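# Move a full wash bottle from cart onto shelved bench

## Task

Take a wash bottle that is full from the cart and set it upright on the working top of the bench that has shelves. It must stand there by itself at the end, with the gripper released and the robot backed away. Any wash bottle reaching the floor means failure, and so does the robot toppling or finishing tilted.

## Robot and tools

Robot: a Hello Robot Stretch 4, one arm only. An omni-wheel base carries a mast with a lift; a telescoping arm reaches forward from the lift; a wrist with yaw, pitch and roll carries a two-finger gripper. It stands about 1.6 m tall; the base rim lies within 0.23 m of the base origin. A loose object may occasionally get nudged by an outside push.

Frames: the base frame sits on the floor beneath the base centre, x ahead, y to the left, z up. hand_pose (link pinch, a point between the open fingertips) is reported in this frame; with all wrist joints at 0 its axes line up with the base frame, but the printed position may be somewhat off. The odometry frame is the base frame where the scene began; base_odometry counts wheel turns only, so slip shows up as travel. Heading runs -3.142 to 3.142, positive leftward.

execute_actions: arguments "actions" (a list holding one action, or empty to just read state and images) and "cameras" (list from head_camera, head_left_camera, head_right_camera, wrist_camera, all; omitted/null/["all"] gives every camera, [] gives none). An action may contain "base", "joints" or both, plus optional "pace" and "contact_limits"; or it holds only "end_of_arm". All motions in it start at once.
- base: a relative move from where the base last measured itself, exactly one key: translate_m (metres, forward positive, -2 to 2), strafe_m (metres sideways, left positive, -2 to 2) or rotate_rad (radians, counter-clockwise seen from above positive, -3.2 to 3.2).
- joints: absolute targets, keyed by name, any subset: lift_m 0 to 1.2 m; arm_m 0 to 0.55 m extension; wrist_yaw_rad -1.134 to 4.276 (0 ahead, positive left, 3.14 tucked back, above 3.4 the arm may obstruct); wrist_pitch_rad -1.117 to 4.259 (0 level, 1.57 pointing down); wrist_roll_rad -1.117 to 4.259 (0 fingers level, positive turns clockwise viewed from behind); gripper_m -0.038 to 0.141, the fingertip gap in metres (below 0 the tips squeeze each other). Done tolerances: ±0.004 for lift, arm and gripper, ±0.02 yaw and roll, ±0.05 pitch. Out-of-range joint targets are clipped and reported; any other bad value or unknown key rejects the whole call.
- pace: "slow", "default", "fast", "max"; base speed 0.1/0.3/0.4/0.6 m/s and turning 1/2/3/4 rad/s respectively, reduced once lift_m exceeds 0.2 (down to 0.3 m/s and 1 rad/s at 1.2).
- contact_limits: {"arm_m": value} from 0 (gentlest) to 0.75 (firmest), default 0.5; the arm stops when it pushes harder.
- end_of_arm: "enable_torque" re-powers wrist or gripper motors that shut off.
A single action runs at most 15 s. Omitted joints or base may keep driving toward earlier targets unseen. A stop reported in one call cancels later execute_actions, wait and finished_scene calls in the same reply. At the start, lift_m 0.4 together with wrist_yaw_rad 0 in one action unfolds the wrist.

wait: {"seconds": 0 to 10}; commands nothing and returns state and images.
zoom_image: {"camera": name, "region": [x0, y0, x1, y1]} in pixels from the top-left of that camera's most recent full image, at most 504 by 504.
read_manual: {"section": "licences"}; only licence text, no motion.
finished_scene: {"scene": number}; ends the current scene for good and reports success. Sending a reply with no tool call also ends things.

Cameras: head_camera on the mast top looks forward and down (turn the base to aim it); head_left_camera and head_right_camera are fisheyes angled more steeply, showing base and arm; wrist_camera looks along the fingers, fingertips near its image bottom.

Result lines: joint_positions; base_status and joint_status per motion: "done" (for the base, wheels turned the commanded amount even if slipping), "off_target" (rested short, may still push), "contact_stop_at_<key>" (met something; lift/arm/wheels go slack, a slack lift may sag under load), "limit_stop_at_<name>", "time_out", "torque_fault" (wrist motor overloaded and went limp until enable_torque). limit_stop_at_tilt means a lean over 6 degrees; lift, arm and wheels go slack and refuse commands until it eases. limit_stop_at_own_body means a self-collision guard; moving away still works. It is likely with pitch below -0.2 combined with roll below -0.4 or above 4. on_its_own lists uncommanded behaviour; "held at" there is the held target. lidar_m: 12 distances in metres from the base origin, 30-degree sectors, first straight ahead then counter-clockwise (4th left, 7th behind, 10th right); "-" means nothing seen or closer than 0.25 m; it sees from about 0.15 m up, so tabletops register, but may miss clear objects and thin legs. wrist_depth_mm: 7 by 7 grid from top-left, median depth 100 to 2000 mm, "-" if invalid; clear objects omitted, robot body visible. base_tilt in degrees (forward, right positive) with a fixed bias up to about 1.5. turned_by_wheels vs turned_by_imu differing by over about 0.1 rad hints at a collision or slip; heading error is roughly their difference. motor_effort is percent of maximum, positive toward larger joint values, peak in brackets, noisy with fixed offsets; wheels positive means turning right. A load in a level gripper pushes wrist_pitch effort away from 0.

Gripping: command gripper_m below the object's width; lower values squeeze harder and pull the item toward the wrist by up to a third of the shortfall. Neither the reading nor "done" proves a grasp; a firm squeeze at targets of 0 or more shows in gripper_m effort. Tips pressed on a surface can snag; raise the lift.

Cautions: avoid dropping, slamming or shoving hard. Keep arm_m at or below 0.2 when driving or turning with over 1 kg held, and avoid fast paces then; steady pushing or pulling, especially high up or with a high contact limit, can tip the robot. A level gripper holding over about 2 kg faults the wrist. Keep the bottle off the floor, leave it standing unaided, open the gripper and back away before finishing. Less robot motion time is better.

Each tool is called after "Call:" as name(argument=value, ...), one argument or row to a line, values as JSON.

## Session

Call:
execute_actions(
  actions=[],
)

Scene clock: 0.00 s.
base_odometry: x=+0.000 y=+0.000 heading=+0.000 (m, m, rad; odometry frame)
turned_by_wheels: +0.000 (rad since the last result)
turned_by_imu: +0.000 (rad since the last result)
base_tilt: forward=+0.7 right=+0.0 (deg)
lidar_m: 1.89 1.70 1.72 1.96 1.14 1.15 1.43 1.80 1.81 2.13 1.93 1.52
base_status: not commanded
joint_positions: lift_m=+0.290 arm_m=-0.001 wrist_yaw_rad=+3.173 wrist_pitch_rad=+0.012 wrist_roll_rad=-0.017 gripper_m=+0.057
joint_status: not commanded
motor_effort: lift_m=+18 arm_m=+0 wrist_yaw_rad=-3 wrist_pitch_rad=-5 wrist_roll_rad=+0 gripper_m=-2 wheel_0=+0 wheel_1=+0 wheel_2=+0 (%)
hand_pose: x=-0.1212 y=+0.0782 z=+0.4645 quat_wxyz=(-0.016, -0.006, -0.008, +1.000) (m; base frame)
wrist_depth_mm: - 138 263 - 1921 1808 1618 / - 114 139 - - 1537 1042 / - 118 141 1983 1499 1255 1042 / 138 138 204 1921 1537 1229 1060 / 1983 - - 1921 1537 1205 1042 / 1618 1808 194 1756 204 1229 1025 / 1098 1138 1255 147 1182 1182 1078
pictures: head_camera, head_left_camera, head_right_camera, wrist_camera
Images, in order (width x height): head_camera 420x560, head_left_camera 420x672, head_right_camera 420x672, wrist_camera 616x392.

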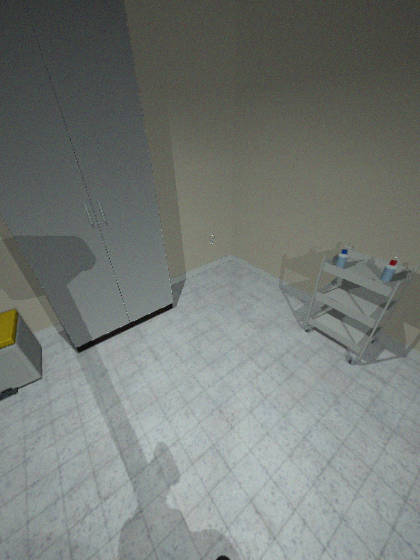

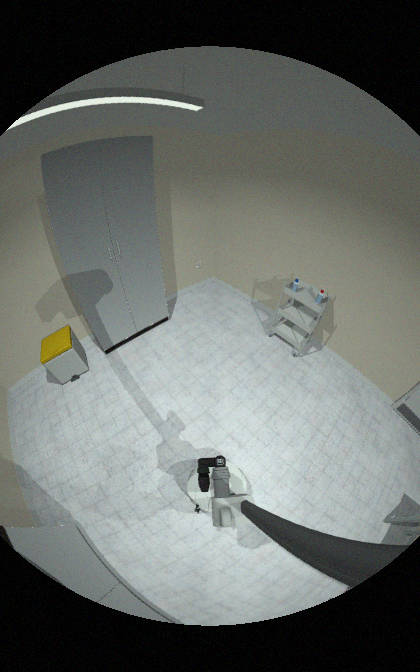

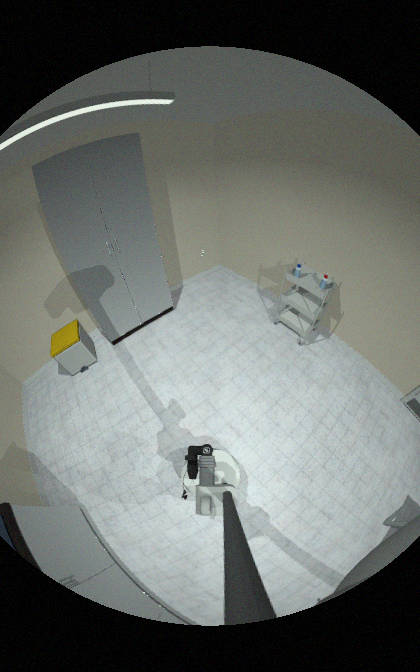

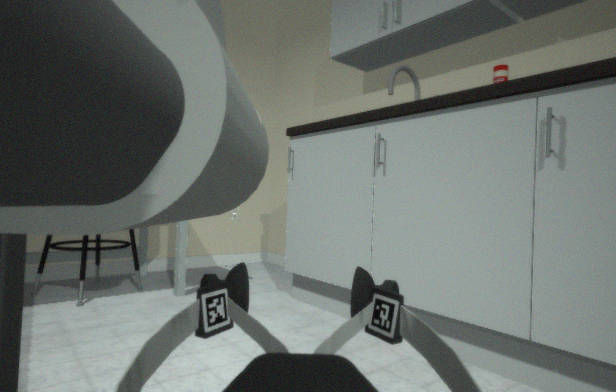

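Call:
execute_actions(
  actions=[
    {"base":{"rotate_rad":-0.8},"joints":{"lift_m":0.5,"wrist_yaw_rad":0,"gripper_m":0.09,"wrist_pitch_rad":0.4}},
  ],
  cameras=[],
)

Call:
execute_actions(
  actions=[
    {"base":{"translate_m":0.75},"joints":{"lift_m":0.8},"pace":"fast"},
  ],
  cameras=["head_camera","wrist_camera"],
)

Scene clock: 2.60 s.
base_odometry: x=+0.000 y=+0.000 heading=-0.799 (m, m, rad; odometry frame)
turned_by_wheels: -0.799 (rad since the last result)
turned_by_imu: -0.802 (rad since the last result)
base_tilt: forward=+0.6 right=+0.1 (deg)
lidar_m: 1.54 1.63 1.74 1.69 1.81 1.17 1.13 1.24 1.83 1.79 1.91 1.97
base_status: done
joint_positions: lift_m=+0.500 arm_m=-0.001 wrist_yaw_rad=+0.000 wrist_pitch_rad=+0.402 wrist_roll_rad=-0.017 gripper_m=+0.090
joint_status: all done
motor_effort: lift_m=+21(22) arm_m=+0(0) wrist_yaw_rad=-3(3) wrist_pitch_rad=-7(7) wrist_roll_rad=+0(1) gripper_m=-1(3) wheel_0=+3(11) wheel_1=+2(8) wheel_2=+1(9) (%)
hand_pose: x=+0.4355 y=-0.0873 z=+0.5652 quat_wxyz=(+0.980, -0.008, +0.200, +0.002) (m; base frame)
wrist_depth_mm: 1661 1308 1576 1576 1618 1576 1537 / 1808 1708 1708 1661 1661 1661 1661 / 1921 1808 1808 1808 1756 1756 1661 / 1863 1618 1708 1863 1808 1756 1808 / 1308 1366 1366 1397 1430 1430 1499 / 1078 1078 198 1138 215 1138 1160 / 891 878 904 147 931 904 931
pictures: none
No camera images: the call's "cameras" was empty. Leave "cameras" out to get every camera's image.

Scene clock: 5.77 s.
base_odometry: x=+0.523 y=-0.537 heading=-0.799 (m, m, rad; odometry frame)
turned_by_wheels: +0.001 (rad since the last result)
turned_by_imu: -0.001 (rad since the last result)
base_tilt: forward=+0.7 right=+0.0 (deg)
lidar_m: 0.79 0.84 1.85 1.64 1.77 2.58 1.92 2.06 1.90 1.86 1.58 1.20
base_status: done
joint_positions: lift_m=+0.800 arm_m=-0.001 wrist_yaw_rad=+0.000 wrist_pitch_rad=+0.402 wrist_roll_rad=-0.017 gripper_m=+0.090
joint_status: all done
motor_effort: lift_m=+20(21) arm_m=+0(0) wrist_yaw_rad=-1(2) wrist_pitch_rad=-5(6) wrist_roll_rad=+1(1) gripper_m=+0(2) wheel_0=+4(11) wheel_1=+3(10) wheel_2=+1(14) (%)
hand_pose: x=+0.4355 y=-0.0874 z=+0.8652 quat_wxyz=(+0.980, -0.008, +0.200, +0.002) (m; base frame)
wrist_depth_mm: 917 904 904 878 878 866 854 / 976 976 960 946 931 917 917 / 1025 1025 1025 991 991 960 976 / 866 788 1042 1025 1042 1008 991 / 1042 1042 1098 1118 1098 1060 1060 / 917 891 198 1205 215 1160 1118 / 1008 768 1205 147 1229 1182 1205
pictures: head_camera, wrist_camera
Images, in order (width x height): head_camera 420x560, wrist_camera 616x392.

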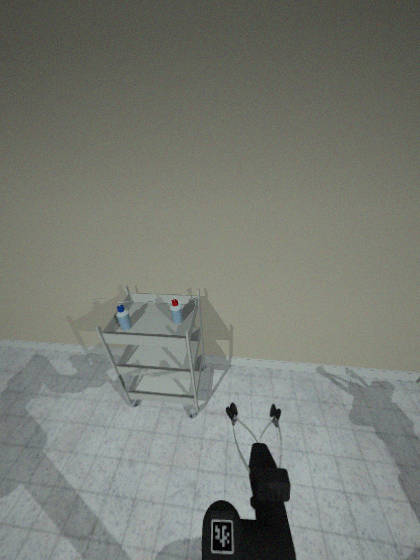

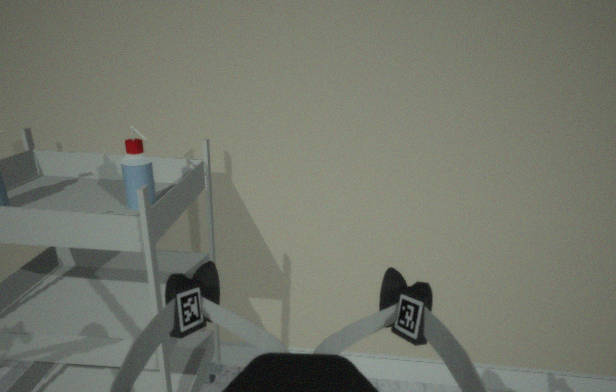

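Call:
execute_actions(
  actions=[
    {"base":{"strafe_m":0.29},"joints":{"arm_m":0.4,"lift_m":0.77}},
  ],
  cameras=["head_camera","wrist_camera"],
)

Scene clock: 8.20 s.
base_odometry: x=+0.731 y=-0.335 heading=-0.799 (m, m, rad; odometry frame)
turned_by_wheels: +0.000 (rad since the last result)
turned_by_imu: -0.001 (rad since the last result)
base_tilt: forward=+0.6 right=+0.0 (deg)
lidar_m: 0.81 0.85 1.82 1.36 1.45 2.55 1.89 2.04 2.20 2.13 1.60 1.23
base_status: done
joint_positions: lift_m=+0.770 arm_m=+0.399 wrist_yaw_rad=+0.000 wrist_pitch_rad=+0.402 wrist_roll_rad=-0.017 gripper_m=+0.090
joint_status: all done
motor_effort: lift_m=+17(19) arm_m=+8(8) wrist_yaw_rad=-2(2) wrist_pitch_rad=-6(7) wrist_roll_rad=-2(1) gripper_m=-2(3) wheel_0=-3(11) wheel_1=+2(13) wheel_2=+0(0) (%)
hand_pose: x=+0.8350 y=-0.0874 z=+0.8354 quat_wxyz=(+0.980, -0.008, +0.200, +0.002) (m; base frame)
wrist_depth_mm: 569 559 549 544 535 525 525 / 603 591 580 569 564 559 544 / 627 621 609 609 591 580 580 / 661 661 640 640 627 621 615 / 539 591 544 574 668 654 640 / 466 473 198 480 213 699 683 / 387 379 397 147 750 750 732
pictures: head_camera, wrist_camera
Images, in order (width x height): head_camera 420x560, wrist_camera 616x392.

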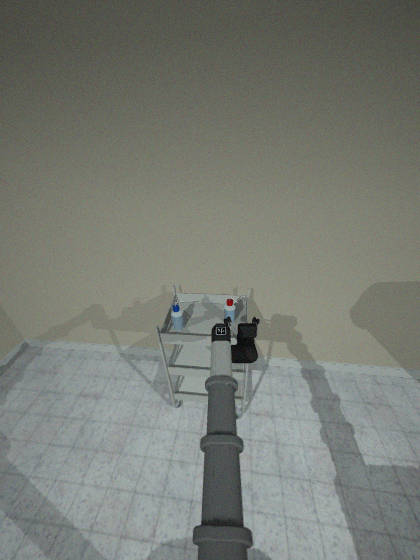

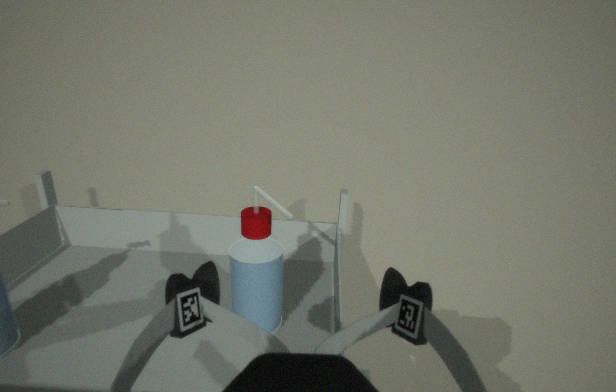

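Call:
execute_actions(
  actions=[
    {"base":{"strafe_m":0.042},"joints":{"arm_m":0.48,"lift_m":0.75}},
  ],
  cameras=[],
)

Call:
execute_actions(
  actions=[
    {"joints":{"lift_m":0.67}},
  ],
  cameras=["wrist_camera"],
)

Scene clock: 9.53 s.
base_odometry: x=+0.761 y=-0.306 heading=-0.799 (m, m, rad; odometry frame)
turned_by_wheels: +0.000 (rad since the last result)
turned_by_imu: +0.000 (rad since the last result)
base_tilt: forward=+0.7 right=+0.0 (deg)
lidar_m: 0.80 0.86 1.79 1.30 1.39 2.56 1.89 2.05 2.25 2.17 1.59 1.23
base_status: done
joint_positions: lift_m=+0.750 arm_m=+0.479 wrist_yaw_rad=+0.000 wrist_pitch_rad=+0.402 wrist_roll_rad=-0.017 gripper_m=+0.090
joint_status: all done
motor_effort: lift_m=+15(16) arm_m=+8(8) wrist_yaw_rad=-1(1) wrist_pitch_rad=-7(5) wrist_roll_rad=+1(2) gripper_m=-2(1) wheel_0=-3(12) wheel_1=+3(14) wheel_2=+0(2) (%)
hand_pose: x=+0.9150 y=-0.0874 z=+0.8155 quat_wxyz=(+0.980, -0.008, +0.200, +0.002) (m; base frame)
wrist_depth_mm: 492 488 480 473 466 459 459 / 512 508 504 496 492 480 477 / 554 539 530 525 521 508 508 / 580 580 569 554 554 539 535 / 496 508 496 324 569 559 564 / 436 439 198 322 214 609 597 / 364 357 370 147 379 634 640
pictures: none
No camera images: the call's "cameras" was empty. Leave "cameras" out to get every camera's image.

Scene clock: 10.83 s.
base_odometry: x=+0.761 y=-0.306 heading=-0.799 (m, m, rad; odometry frame)
turned_by_wheels: +0.000 (rad since the last result)
turned_by_imu: +0.000 (rad since the last result)
base_tilt: forward=+0.6 right=+0.0 (deg)
lidar_m: 0.81 0.86 1.79 1.32 1.41 2.55 1.89 2.04 2.23 2.18 1.61 1.24
base_status: not commanded
joint_positions: lift_m=+0.670 arm_m=+0.479 wrist_yaw_rad=+0.000 wrist_pitch_rad=+0.402 wrist_roll_rad=-0.017 gripper_m=+0.090
joint_status: all done
motor_effort: lift_m=+15(16) arm_m=+8(8) wrist_yaw_rad=-1(3) wrist_pitch_rad=-7(5) wrist_roll_rad=+0(2) gripper_m=-1(1) wheel_0=-3(3) wheel_1=+3(3) wheel_2=+0(0) (%)
hand_pose: x=+0.9150 y=-0.0874 z=+0.7355 quat_wxyz=(+0.980, -0.008, +0.200, +0.002) (m; base frame)
wrist_depth_mm: 500 484 480 473 466 455 452 / 521 517 504 492 488 484 477 / 539 535 535 521 517 508 500 / 469 473 469 287 539 544 535 / 392 402 407 303 421 569 559 / 317 317 198 317 215 603 597 / 264 257 267 147 265 627 609
pictures: wrist_camera
Images, in order (width x height): wrist_camera 616x392.

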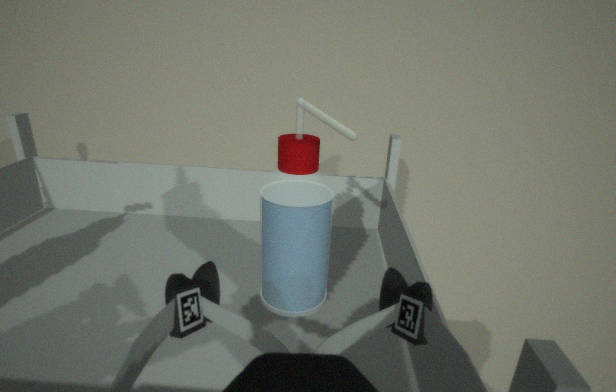

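Centered; about 0.10 to go.

Call:
execute_actions(
  actions=[
    {"base":{"translate_m":0.04},"joints":{"arm_m":0.54,"lift_m":0.648},"pace":"slow"},
  ],
  cameras=["wrist_camera"],
)

Scene clock: 12.73 s.
base_odometry: x=+0.789 y=-0.334 heading=-0.798 (m, m, rad; odometry frame)
turned_by_wheels: +0.001 (rad since the last result)
turned_by_imu: +0.000 (rad since the last result)
base_tilt: forward=+0.7 right=+0.1 (deg)
lidar_m: 0.77 0.83 1.78 1.29 1.40 2.60 1.93 2.06 2.25 2.18 1.55 1.20
base_status: done
joint_positions: lift_m=+0.648 arm_m=+0.539 wrist_yaw_rad=+0.000 wrist_pitch_rad=+0.402 wrist_roll_rad=-0.017 gripper_m=+0.090
joint_status: all done
motor_effort: lift_m=+15(15) arm_m=+8(8) wrist_yaw_rad=-1(2) wrist_pitch_rad=-8(6) wrist_roll_rad=+2(2) gripper_m=-3(1) wheel_0=+5(7) wheel_1=+5(10) wheel_2=-4(8) (%)
hand_pose: x=+0.9749 y=-0.0874 z=+0.7135 quat_wxyz=(+0.980, -0.008, +0.200, +0.002) (m; base frame)
wrist_depth_mm: 399 392 384 382 377 370 364 / 418 413 407 397 394 389 382 / 442 436 430 193 410 407 402 / 370 373 368 185 362 430 427 / 355 357 345 183 345 459 452 / 282 286 196 195 215 473 480 / 236 231 239 147 246 169 517
pictures: wrist_camera
Images, in order (width x height): wrist_camera 616x392.

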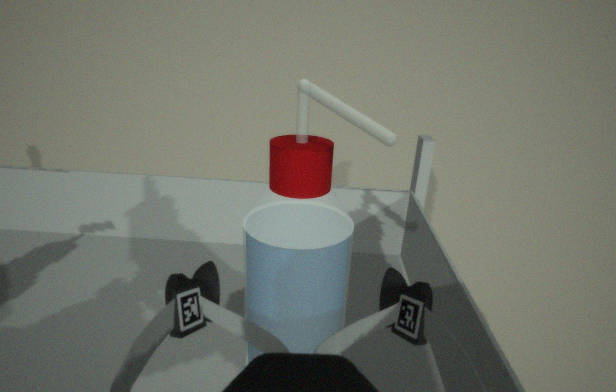

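Call:
execute_actions(
  actions=[
    {"joints":{"gripper_m":0.02}},
  ],
  cameras=["wrist_camera"],
)

Scene clock: 14.37 s.
base_odometry: x=+0.789 y=-0.334 heading=-0.798 (m, m, rad; odometry frame)
turned_by_wheels: +0.000 (rad since the last result)
turned_by_imu: +0.000 (rad since the last result)
base_tilt: forward=+0.7 right=+0.1 (deg)
lidar_m: 0.76 0.84 1.80 1.30 1.39 2.59 1.94 2.09 2.22 2.20 1.57 1.19
base_status: not commanded
joint_positions: lift_m=+0.648 arm_m=+0.539 wrist_yaw_rad=+0.000 wrist_pitch_rad=+0.405 wrist_roll_rad=-0.017 gripper_m=+0.020
joint_status: all done
motor_effort: lift_m=+16(16) arm_m=+8(8) wrist_yaw_rad=-2(3) wrist_pitch_rad=-15(13) wrist_roll_rad=-1(2) gripper_m=-17(15) wheel_0=+6(5) wheel_1=+6(6) wheel_2=-3(4) (%)
hand_pose: x=+0.9746 y=-0.0874 z=+0.7127 quat_wxyz=(+0.980, -0.008, +0.201, +0.002) (m; base frame)
wrist_depth_mm: 399 389 389 379 377 370 366 / 418 413 407 394 394 387 384 / 445 439 430 410 415 413 404 / 370 366 366 174 362 433 430 / 345 353 342 171 340 455 455 / 281 281 191 180 195 477 480 / 234 221 231 185 236 160 512
pictures: wrist_camera
Images, in order (width x height): wrist_camera 616x392.

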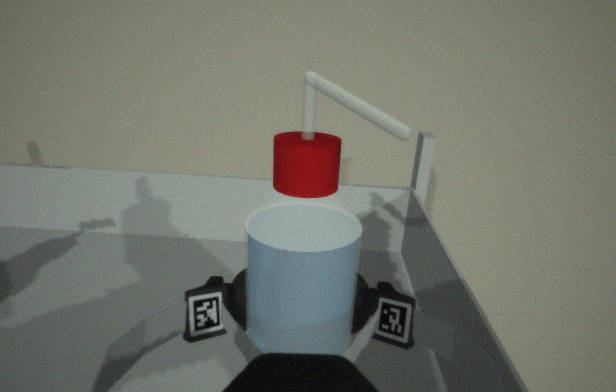

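Call:
execute_actions(
  actions=[
    {"joints":{"lift_m":0.8}},
  ],
  cameras=[],
)

Call:
execute_actions(
  actions=[
    {"base":{"translate_m":-0.4},"joints":{"lift_m":0.9,"arm_m":0.0}},
  ],
  cameras=[],
)

Call:
execute_actions(
  actions=[
    {"base":{"rotate_rad":-1.7},"pace":"slow"},
  ],
  cameras=["head_camera","wrist_camera"],
)

Scene clock: 17.53 s.
base_odometry: x=+0.789 y=-0.334 heading=-0.798 (m, m, rad; odometry frame)
turned_by_wheels: +0.000 (rad since the last result)
turned_by_imu: +0.000 (rad since the last result)
base_tilt: forward=+0.7 right=+0.0 (deg)
lidar_m: 0.77 0.82 1.77 1.31 1.41 2.59 1.92 2.08 2.23 2.17 1.55 1.18
base_status: not commanded
joint_positions: lift_m=+0.800 arm_m=+0.539 wrist_yaw_rad=+0.000 wrist_pitch_rad=+0.405 wrist_roll_rad=-0.017 gripper_m=+0.020
joint_status: all done
motor_effort: lift_m=+21(23) arm_m=+8(8) wrist_yaw_rad=-1(1) wrist_pitch_rad=-16(15) wrist_roll_rad=-1(2) gripper_m=-17(18) wheel_0=+6(5) wheel_1=+6(6) wheel_2=-4(4) (%)
hand_pose: x=+0.9746 y=-0.0874 z=+0.8642 quat_wxyz=(+0.980, -0.008, +0.201, +0.002) (m; base frame)
wrist_depth_mm: 399 392 387 379 375 366 364 / 421 415 407 397 394 387 379 / 445 436 427 410 415 413 407 / 473 466 455 174 439 436 430 / 504 500 477 171 466 462 452 / 433 427 190 181 193 492 480 / 421 399 424 185 430 512 517
pictures: none
No camera images: the call's "cameras" was empty. Leave "cameras" out to get every camera's image.

Scene clock: 20.37 s.
base_odometry: x=+0.510 y=-0.048 heading=-0.799 (m, m, rad; odometry frame)
turned_by_wheels: -0.001 (rad since the last result)
turned_by_imu: -0.001 (rad since the last result)
base_tilt: forward=+0.8 right=+0.1 (deg)
lidar_m: 0.39 1.69 1.36 1.32 1.51 2.19 1.52 1.64 2.19 2.13 2.08 1.61
base_status: done
joint_positions: lift_m=+0.900 arm_m=+0.001 wrist_yaw_rad=+0.000 wrist_pitch_rad=+0.406 wrist_roll_rad=-0.017 gripper_m=+0.020
joint_status: all done
motor_effort: lift_m=+21(23) arm_m=-8(9) wrist_yaw_rad=+0(3) wrist_pitch_rad=-16(17) wrist_roll_rad=+1(2) gripper_m=-18(17) wheel_0=-5(9) wheel_1=-5(6) wheel_2=-1(13) (%)
hand_pose: x=+0.4374 y=-0.0875 z=+0.9641 quat_wxyz=(+0.979, -0.008, +0.201, +0.002) (m; base frame)
wrist_depth_mm: 1308 1281 1255 1255 1255 1229 1182 / 1397 1336 1366 1308 1281 1308 1255 / 1464 1464 1366 1366 1366 1366 1336 / 1576 1537 1138 174 1464 1464 1397 / 1708 1618 1308 171 1537 1537 1464 / 1661 1661 190 179 194 1618 1576 / 1397 1281 1281 185 1397 1366 1499
pictures: none
No camera images: the call's "cameras" was empty. Leave "cameras" out to get every camera's image.

Scene clock: 23.37 s.
base_odometry: x=+0.510 y=-0.048 heading=-2.498 (m, m, rad; odometry frame)
turned_by_wheels: -1.699 (rad since the last result)
turned_by_imu: -1.704 (rad since the last result)
base_tilt: forward=+0.7 right=+0.0 (deg)
lidar_m: 0.39 2.34 1.66 1.16 1.20 1.89 1.34 1.39 2.25 1.52 1.57 2.06
base_status: done
joint_positions: lift_m=+0.900 arm_m=+0.001 wrist_yaw_rad=+0.000 wrist_pitch_rad=+0.406 wrist_roll_rad=-0.017 gripper_m=+0.020
joint_status: not commanded
motor_effort: lift_m=+21(21) arm_m=-8(8) wrist_yaw_rad=+0(2) wrist_pitch_rad=-16(18) wrist_roll_rad=+0(1) gripper_m=-18(16) wheel_0=+7(9) wheel_1=+5(11) wheel_2=+4(10) (%)
hand_pose: x=+0.4374 y=-0.0875 z=+0.9641 quat_wxyz=(+0.979, -0.008, +0.201, +0.002) (m; base frame)
wrist_depth_mm: - - - - - - - / - - - - - - - / - - - 1921 - - - / - - - 174 - - - / - - - 172 - - 1983 / 1661 1708 190 180 194 1808 1863 / 1397 1308 1366 186 1430 1366 1464
pictures: head_camera, wrist_camera
Images, in order (width x height): head_camera 420x560, wrist_camera 616x392.

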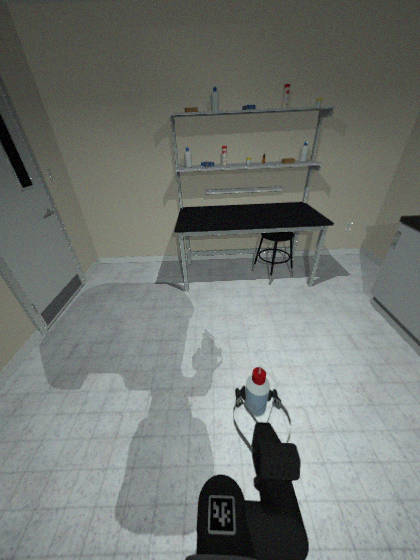

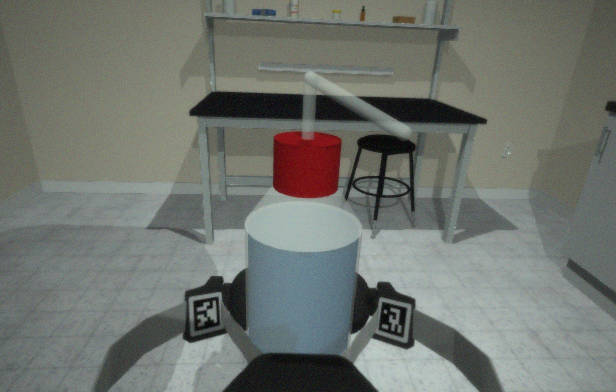

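Call:
execute_actions(
  actions=[
    {"base":{"translate_m":1.5},"joints":{"arm_m":0.45,"lift_m":0.85},"pace":"fast"},
  ],
  cameras=["head_camera"],
)

Scene clock: 28.80 s.
base_odometry: x=-0.690 y=-0.949 heading=-2.497 (m, m, rad; odometry frame)
turned_by_wheels: +0.001 (rad since the last result)
turned_by_imu: -0.001 (rad since the last result)
base_tilt: forward=+0.7 right=+0.0 (deg)
lidar_m: 0.63 0.64 1.73 1.61 1.68 1.89 2.85 2.92 1.52 1.45 0.99 0.69
base_status: done
joint_positions: lift_m=+0.850 arm_m=+0.449 wrist_yaw_rad=+0.000 wrist_pitch_rad=+0.405 wrist_roll_rad=-0.017 gripper_m=+0.020
joint_status: all done
motor_effort: lift_m=+17(21) arm_m=+8(9) wrist_yaw_rad=-2(1) wrist_pitch_rad=-17(17) wrist_roll_rad=+1(1) gripper_m=-17(19) wheel_0=+4(11) wheel_1=+3(11) wheel_2=+2(12) (%)
hand_pose: x=+0.8847 y=-0.0874 z=+0.9145 quat_wxyz=(+0.979, -0.008, +0.201, +0.002) (m; base frame)
wrist_depth_mm: 683 691 691 707 715 732 741 / 699 723 715 723 741 768 778 / 741 768 768 691 809 820 820 / 715 732 759 174 778 809 831 / 539 554 530 171 569 597 603 / 427 436 190 181 194 469 473 / 359 340 359 185 362 359 387
pictures: head_camera
Images, in order (width x height): head_camera 420x560.

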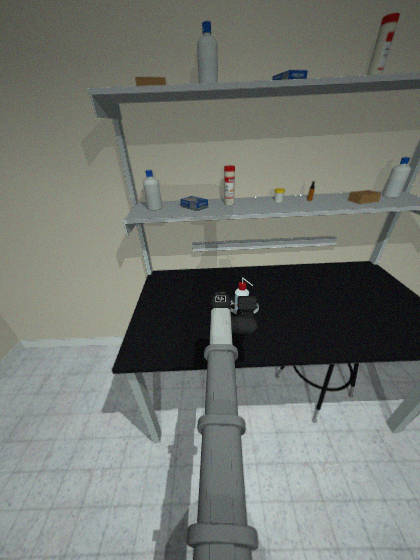

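Call:
execute_actions(
  actions=[
    {"joints":{"lift_m":0.747},"pace":"slow"},
  ],
  cameras=[],
)

Call:
execute_actions(
  actions=[
    {"joints":{"gripper_m":0.1}},
  ],
  cameras=["wrist_camera"],
)

Call:
execute_actions(
  actions=[
    {"base":{"translate_m":-0.2},"joints":{"arm_m":0.0}},
  ],
  cameras=["head_camera"],
)

Scene clock: 30.70 s.
base_odometry: x=-0.690 y=-0.949 heading=-2.497 (m, m, rad; odometry frame)
turned_by_wheels: +0.000 (rad since the last result)
turned_by_imu: +0.000 (rad since the last result)
base_tilt: forward=+0.8 right=+0.0 (deg)
lidar_m: 0.63 0.65 1.71 1.61 1.69 1.87 2.87 2.93 1.54 1.44 0.98 0.67
base_status: not commanded
joint_positions: lift_m=+0.747 arm_m=+0.449 wrist_yaw_rad=+0.000 wrist_pitch_rad=+0.405 wrist_roll_rad=-0.017 gripper_m=+0.020
joint_status: all done
motor_effort: lift_m=+16(17) arm_m=+8(8) wrist_yaw_rad=+0(2) wrist_pitch_rad=-14(16) wrist_roll_rad=+1(1) gripper_m=-18(18) wheel_0=+4(4) wheel_1=+4(4) wheel_2=+2(1) (%)
hand_pose: x=+0.8847 y=-0.0874 z=+0.8116 quat_wxyz=(+0.979, -0.008, +0.201, +0.002) (m; base frame)
wrist_depth_mm: 676 668 676 683 707 723 732 / 715 732 741 732 750 759 788 / 691 715 750 627 732 798 809 / 462 469 488 174 512 525 544 / 347 351 340 171 373 382 387 / 277 282 190 180 194 301 304 / 232 220 232 185 236 231 251
pictures: none
No camera images: the call's "cameras" was empty. Leave "cameras" out to get every camera's image.

Scene clock: 32.33 s.
base_odometry: x=-0.690 y=-0.949 heading=-2.497 (m, m, rad; odometry frame)
turned_by_wheels: +0.000 (rad since the last result)
turned_by_imu: +0.000 (rad since the last result)
base_tilt: forward=+0.7 right=+0.0 (deg)
lidar_m: 0.62 0.65 1.73 1.61 1.70 1.87 2.86 2.92 1.53 1.44 0.97 0.69
base_status: not commanded
joint_positions: lift_m=+0.747 arm_m=+0.449 wrist_yaw_rad=+0.000 wrist_pitch_rad=+0.403 wrist_roll_rad=-0.017 gripper_m=+0.100
joint_status: all done
motor_effort: lift_m=+16(16) arm_m=+8(8) wrist_yaw_rad=-1(2) wrist_pitch_rad=-8(17) wrist_roll_rad=+0(1) gripper_m=-1(16) wheel_0=+4(4) wheel_1=+4(4) wheel_2=+1(1) (%)
hand_pose: x=+0.8850 y=-0.0874 z=+0.8123 quat_wxyz=(+0.980, -0.008, +0.200, +0.002) (m; base frame)
wrist_depth_mm: 676 676 676 691 715 715 732 / 707 723 741 732 741 759 778 / 715 741 750 647 750 788 809 / 469 488 492 185 525 539 554 / 351 357 362 182 379 389 397 / 282 274 199 192 204 303 310 / 236 230 239 148 246 242 254
pictures: wrist_camera
Images, in order (width x height): wrist_camera 616x392.

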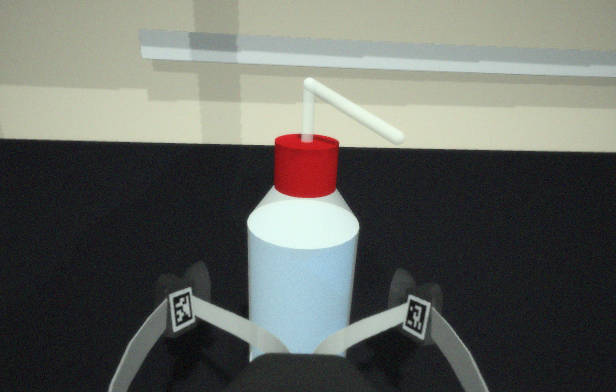

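Scene clock: 34.73 s.
base_odometry: x=-0.530 y=-0.829 heading=-2.498 (m, m, rad; odometry frame)
turned_by_wheels: -0.001 (rad since the last result)
turned_by_imu: -0.001 (rad since the last result)
base_tilt: forward=+0.7 right=+0.1 (deg)
lidar_m: 0.83 0.85 1.70 1.61 1.67 1.74 2.65 2.72 1.56 1.46 1.29 0.87
base_status: done
joint_positions: lift_m=+0.747 arm_m=+0.001 wrist_yaw_rad=+0.000 wrist_pitch_rad=+0.402 wrist_roll_rad=-0.017 gripper_m=+0.100
joint_status: all done
motor_effort: lift_m=+16(16) arm_m=-8(9) wrist_yaw_rad=-1(4) wrist_pitch_rad=-7(8) wrist_roll_rad=-1(1) gripper_m=+0(1) wheel_0=-4(9) wheel_1=-3(6) wheel_2=+0(12) (%)
hand_pose: x=+0.4378 y=-0.0875 z=+0.8124 quat_wxyz=(+0.980, -0.008, +0.200, +0.002) (m; base frame)
wrist_depth_mm: 1255 1255 1308 1281 1336 1366 1397 / 1366 1308 1336 1366 1397 1366 1430 / 723 750 788 809 854 878 931 / 676 691 691 707 732 750 768 / 768 1576 1537 1618 1576 1576 1756 / 1308 1397 213 1499 203 1537 1576 / 1138 1160 1205 148 1229 1229 1308
pictures: head_camera
Images, in order (width x height): head_camera 420x560.

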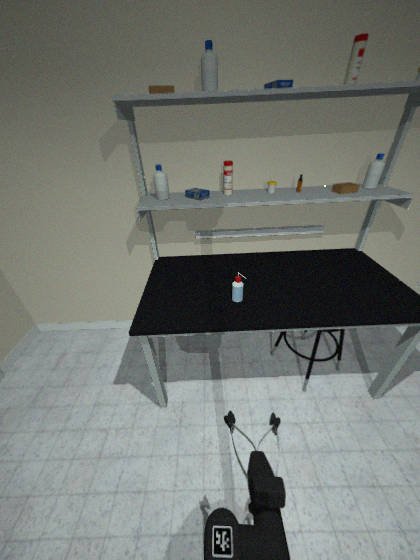

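Call:
finished_scene(
  scene=2,
)

The scene is finished: the task was done.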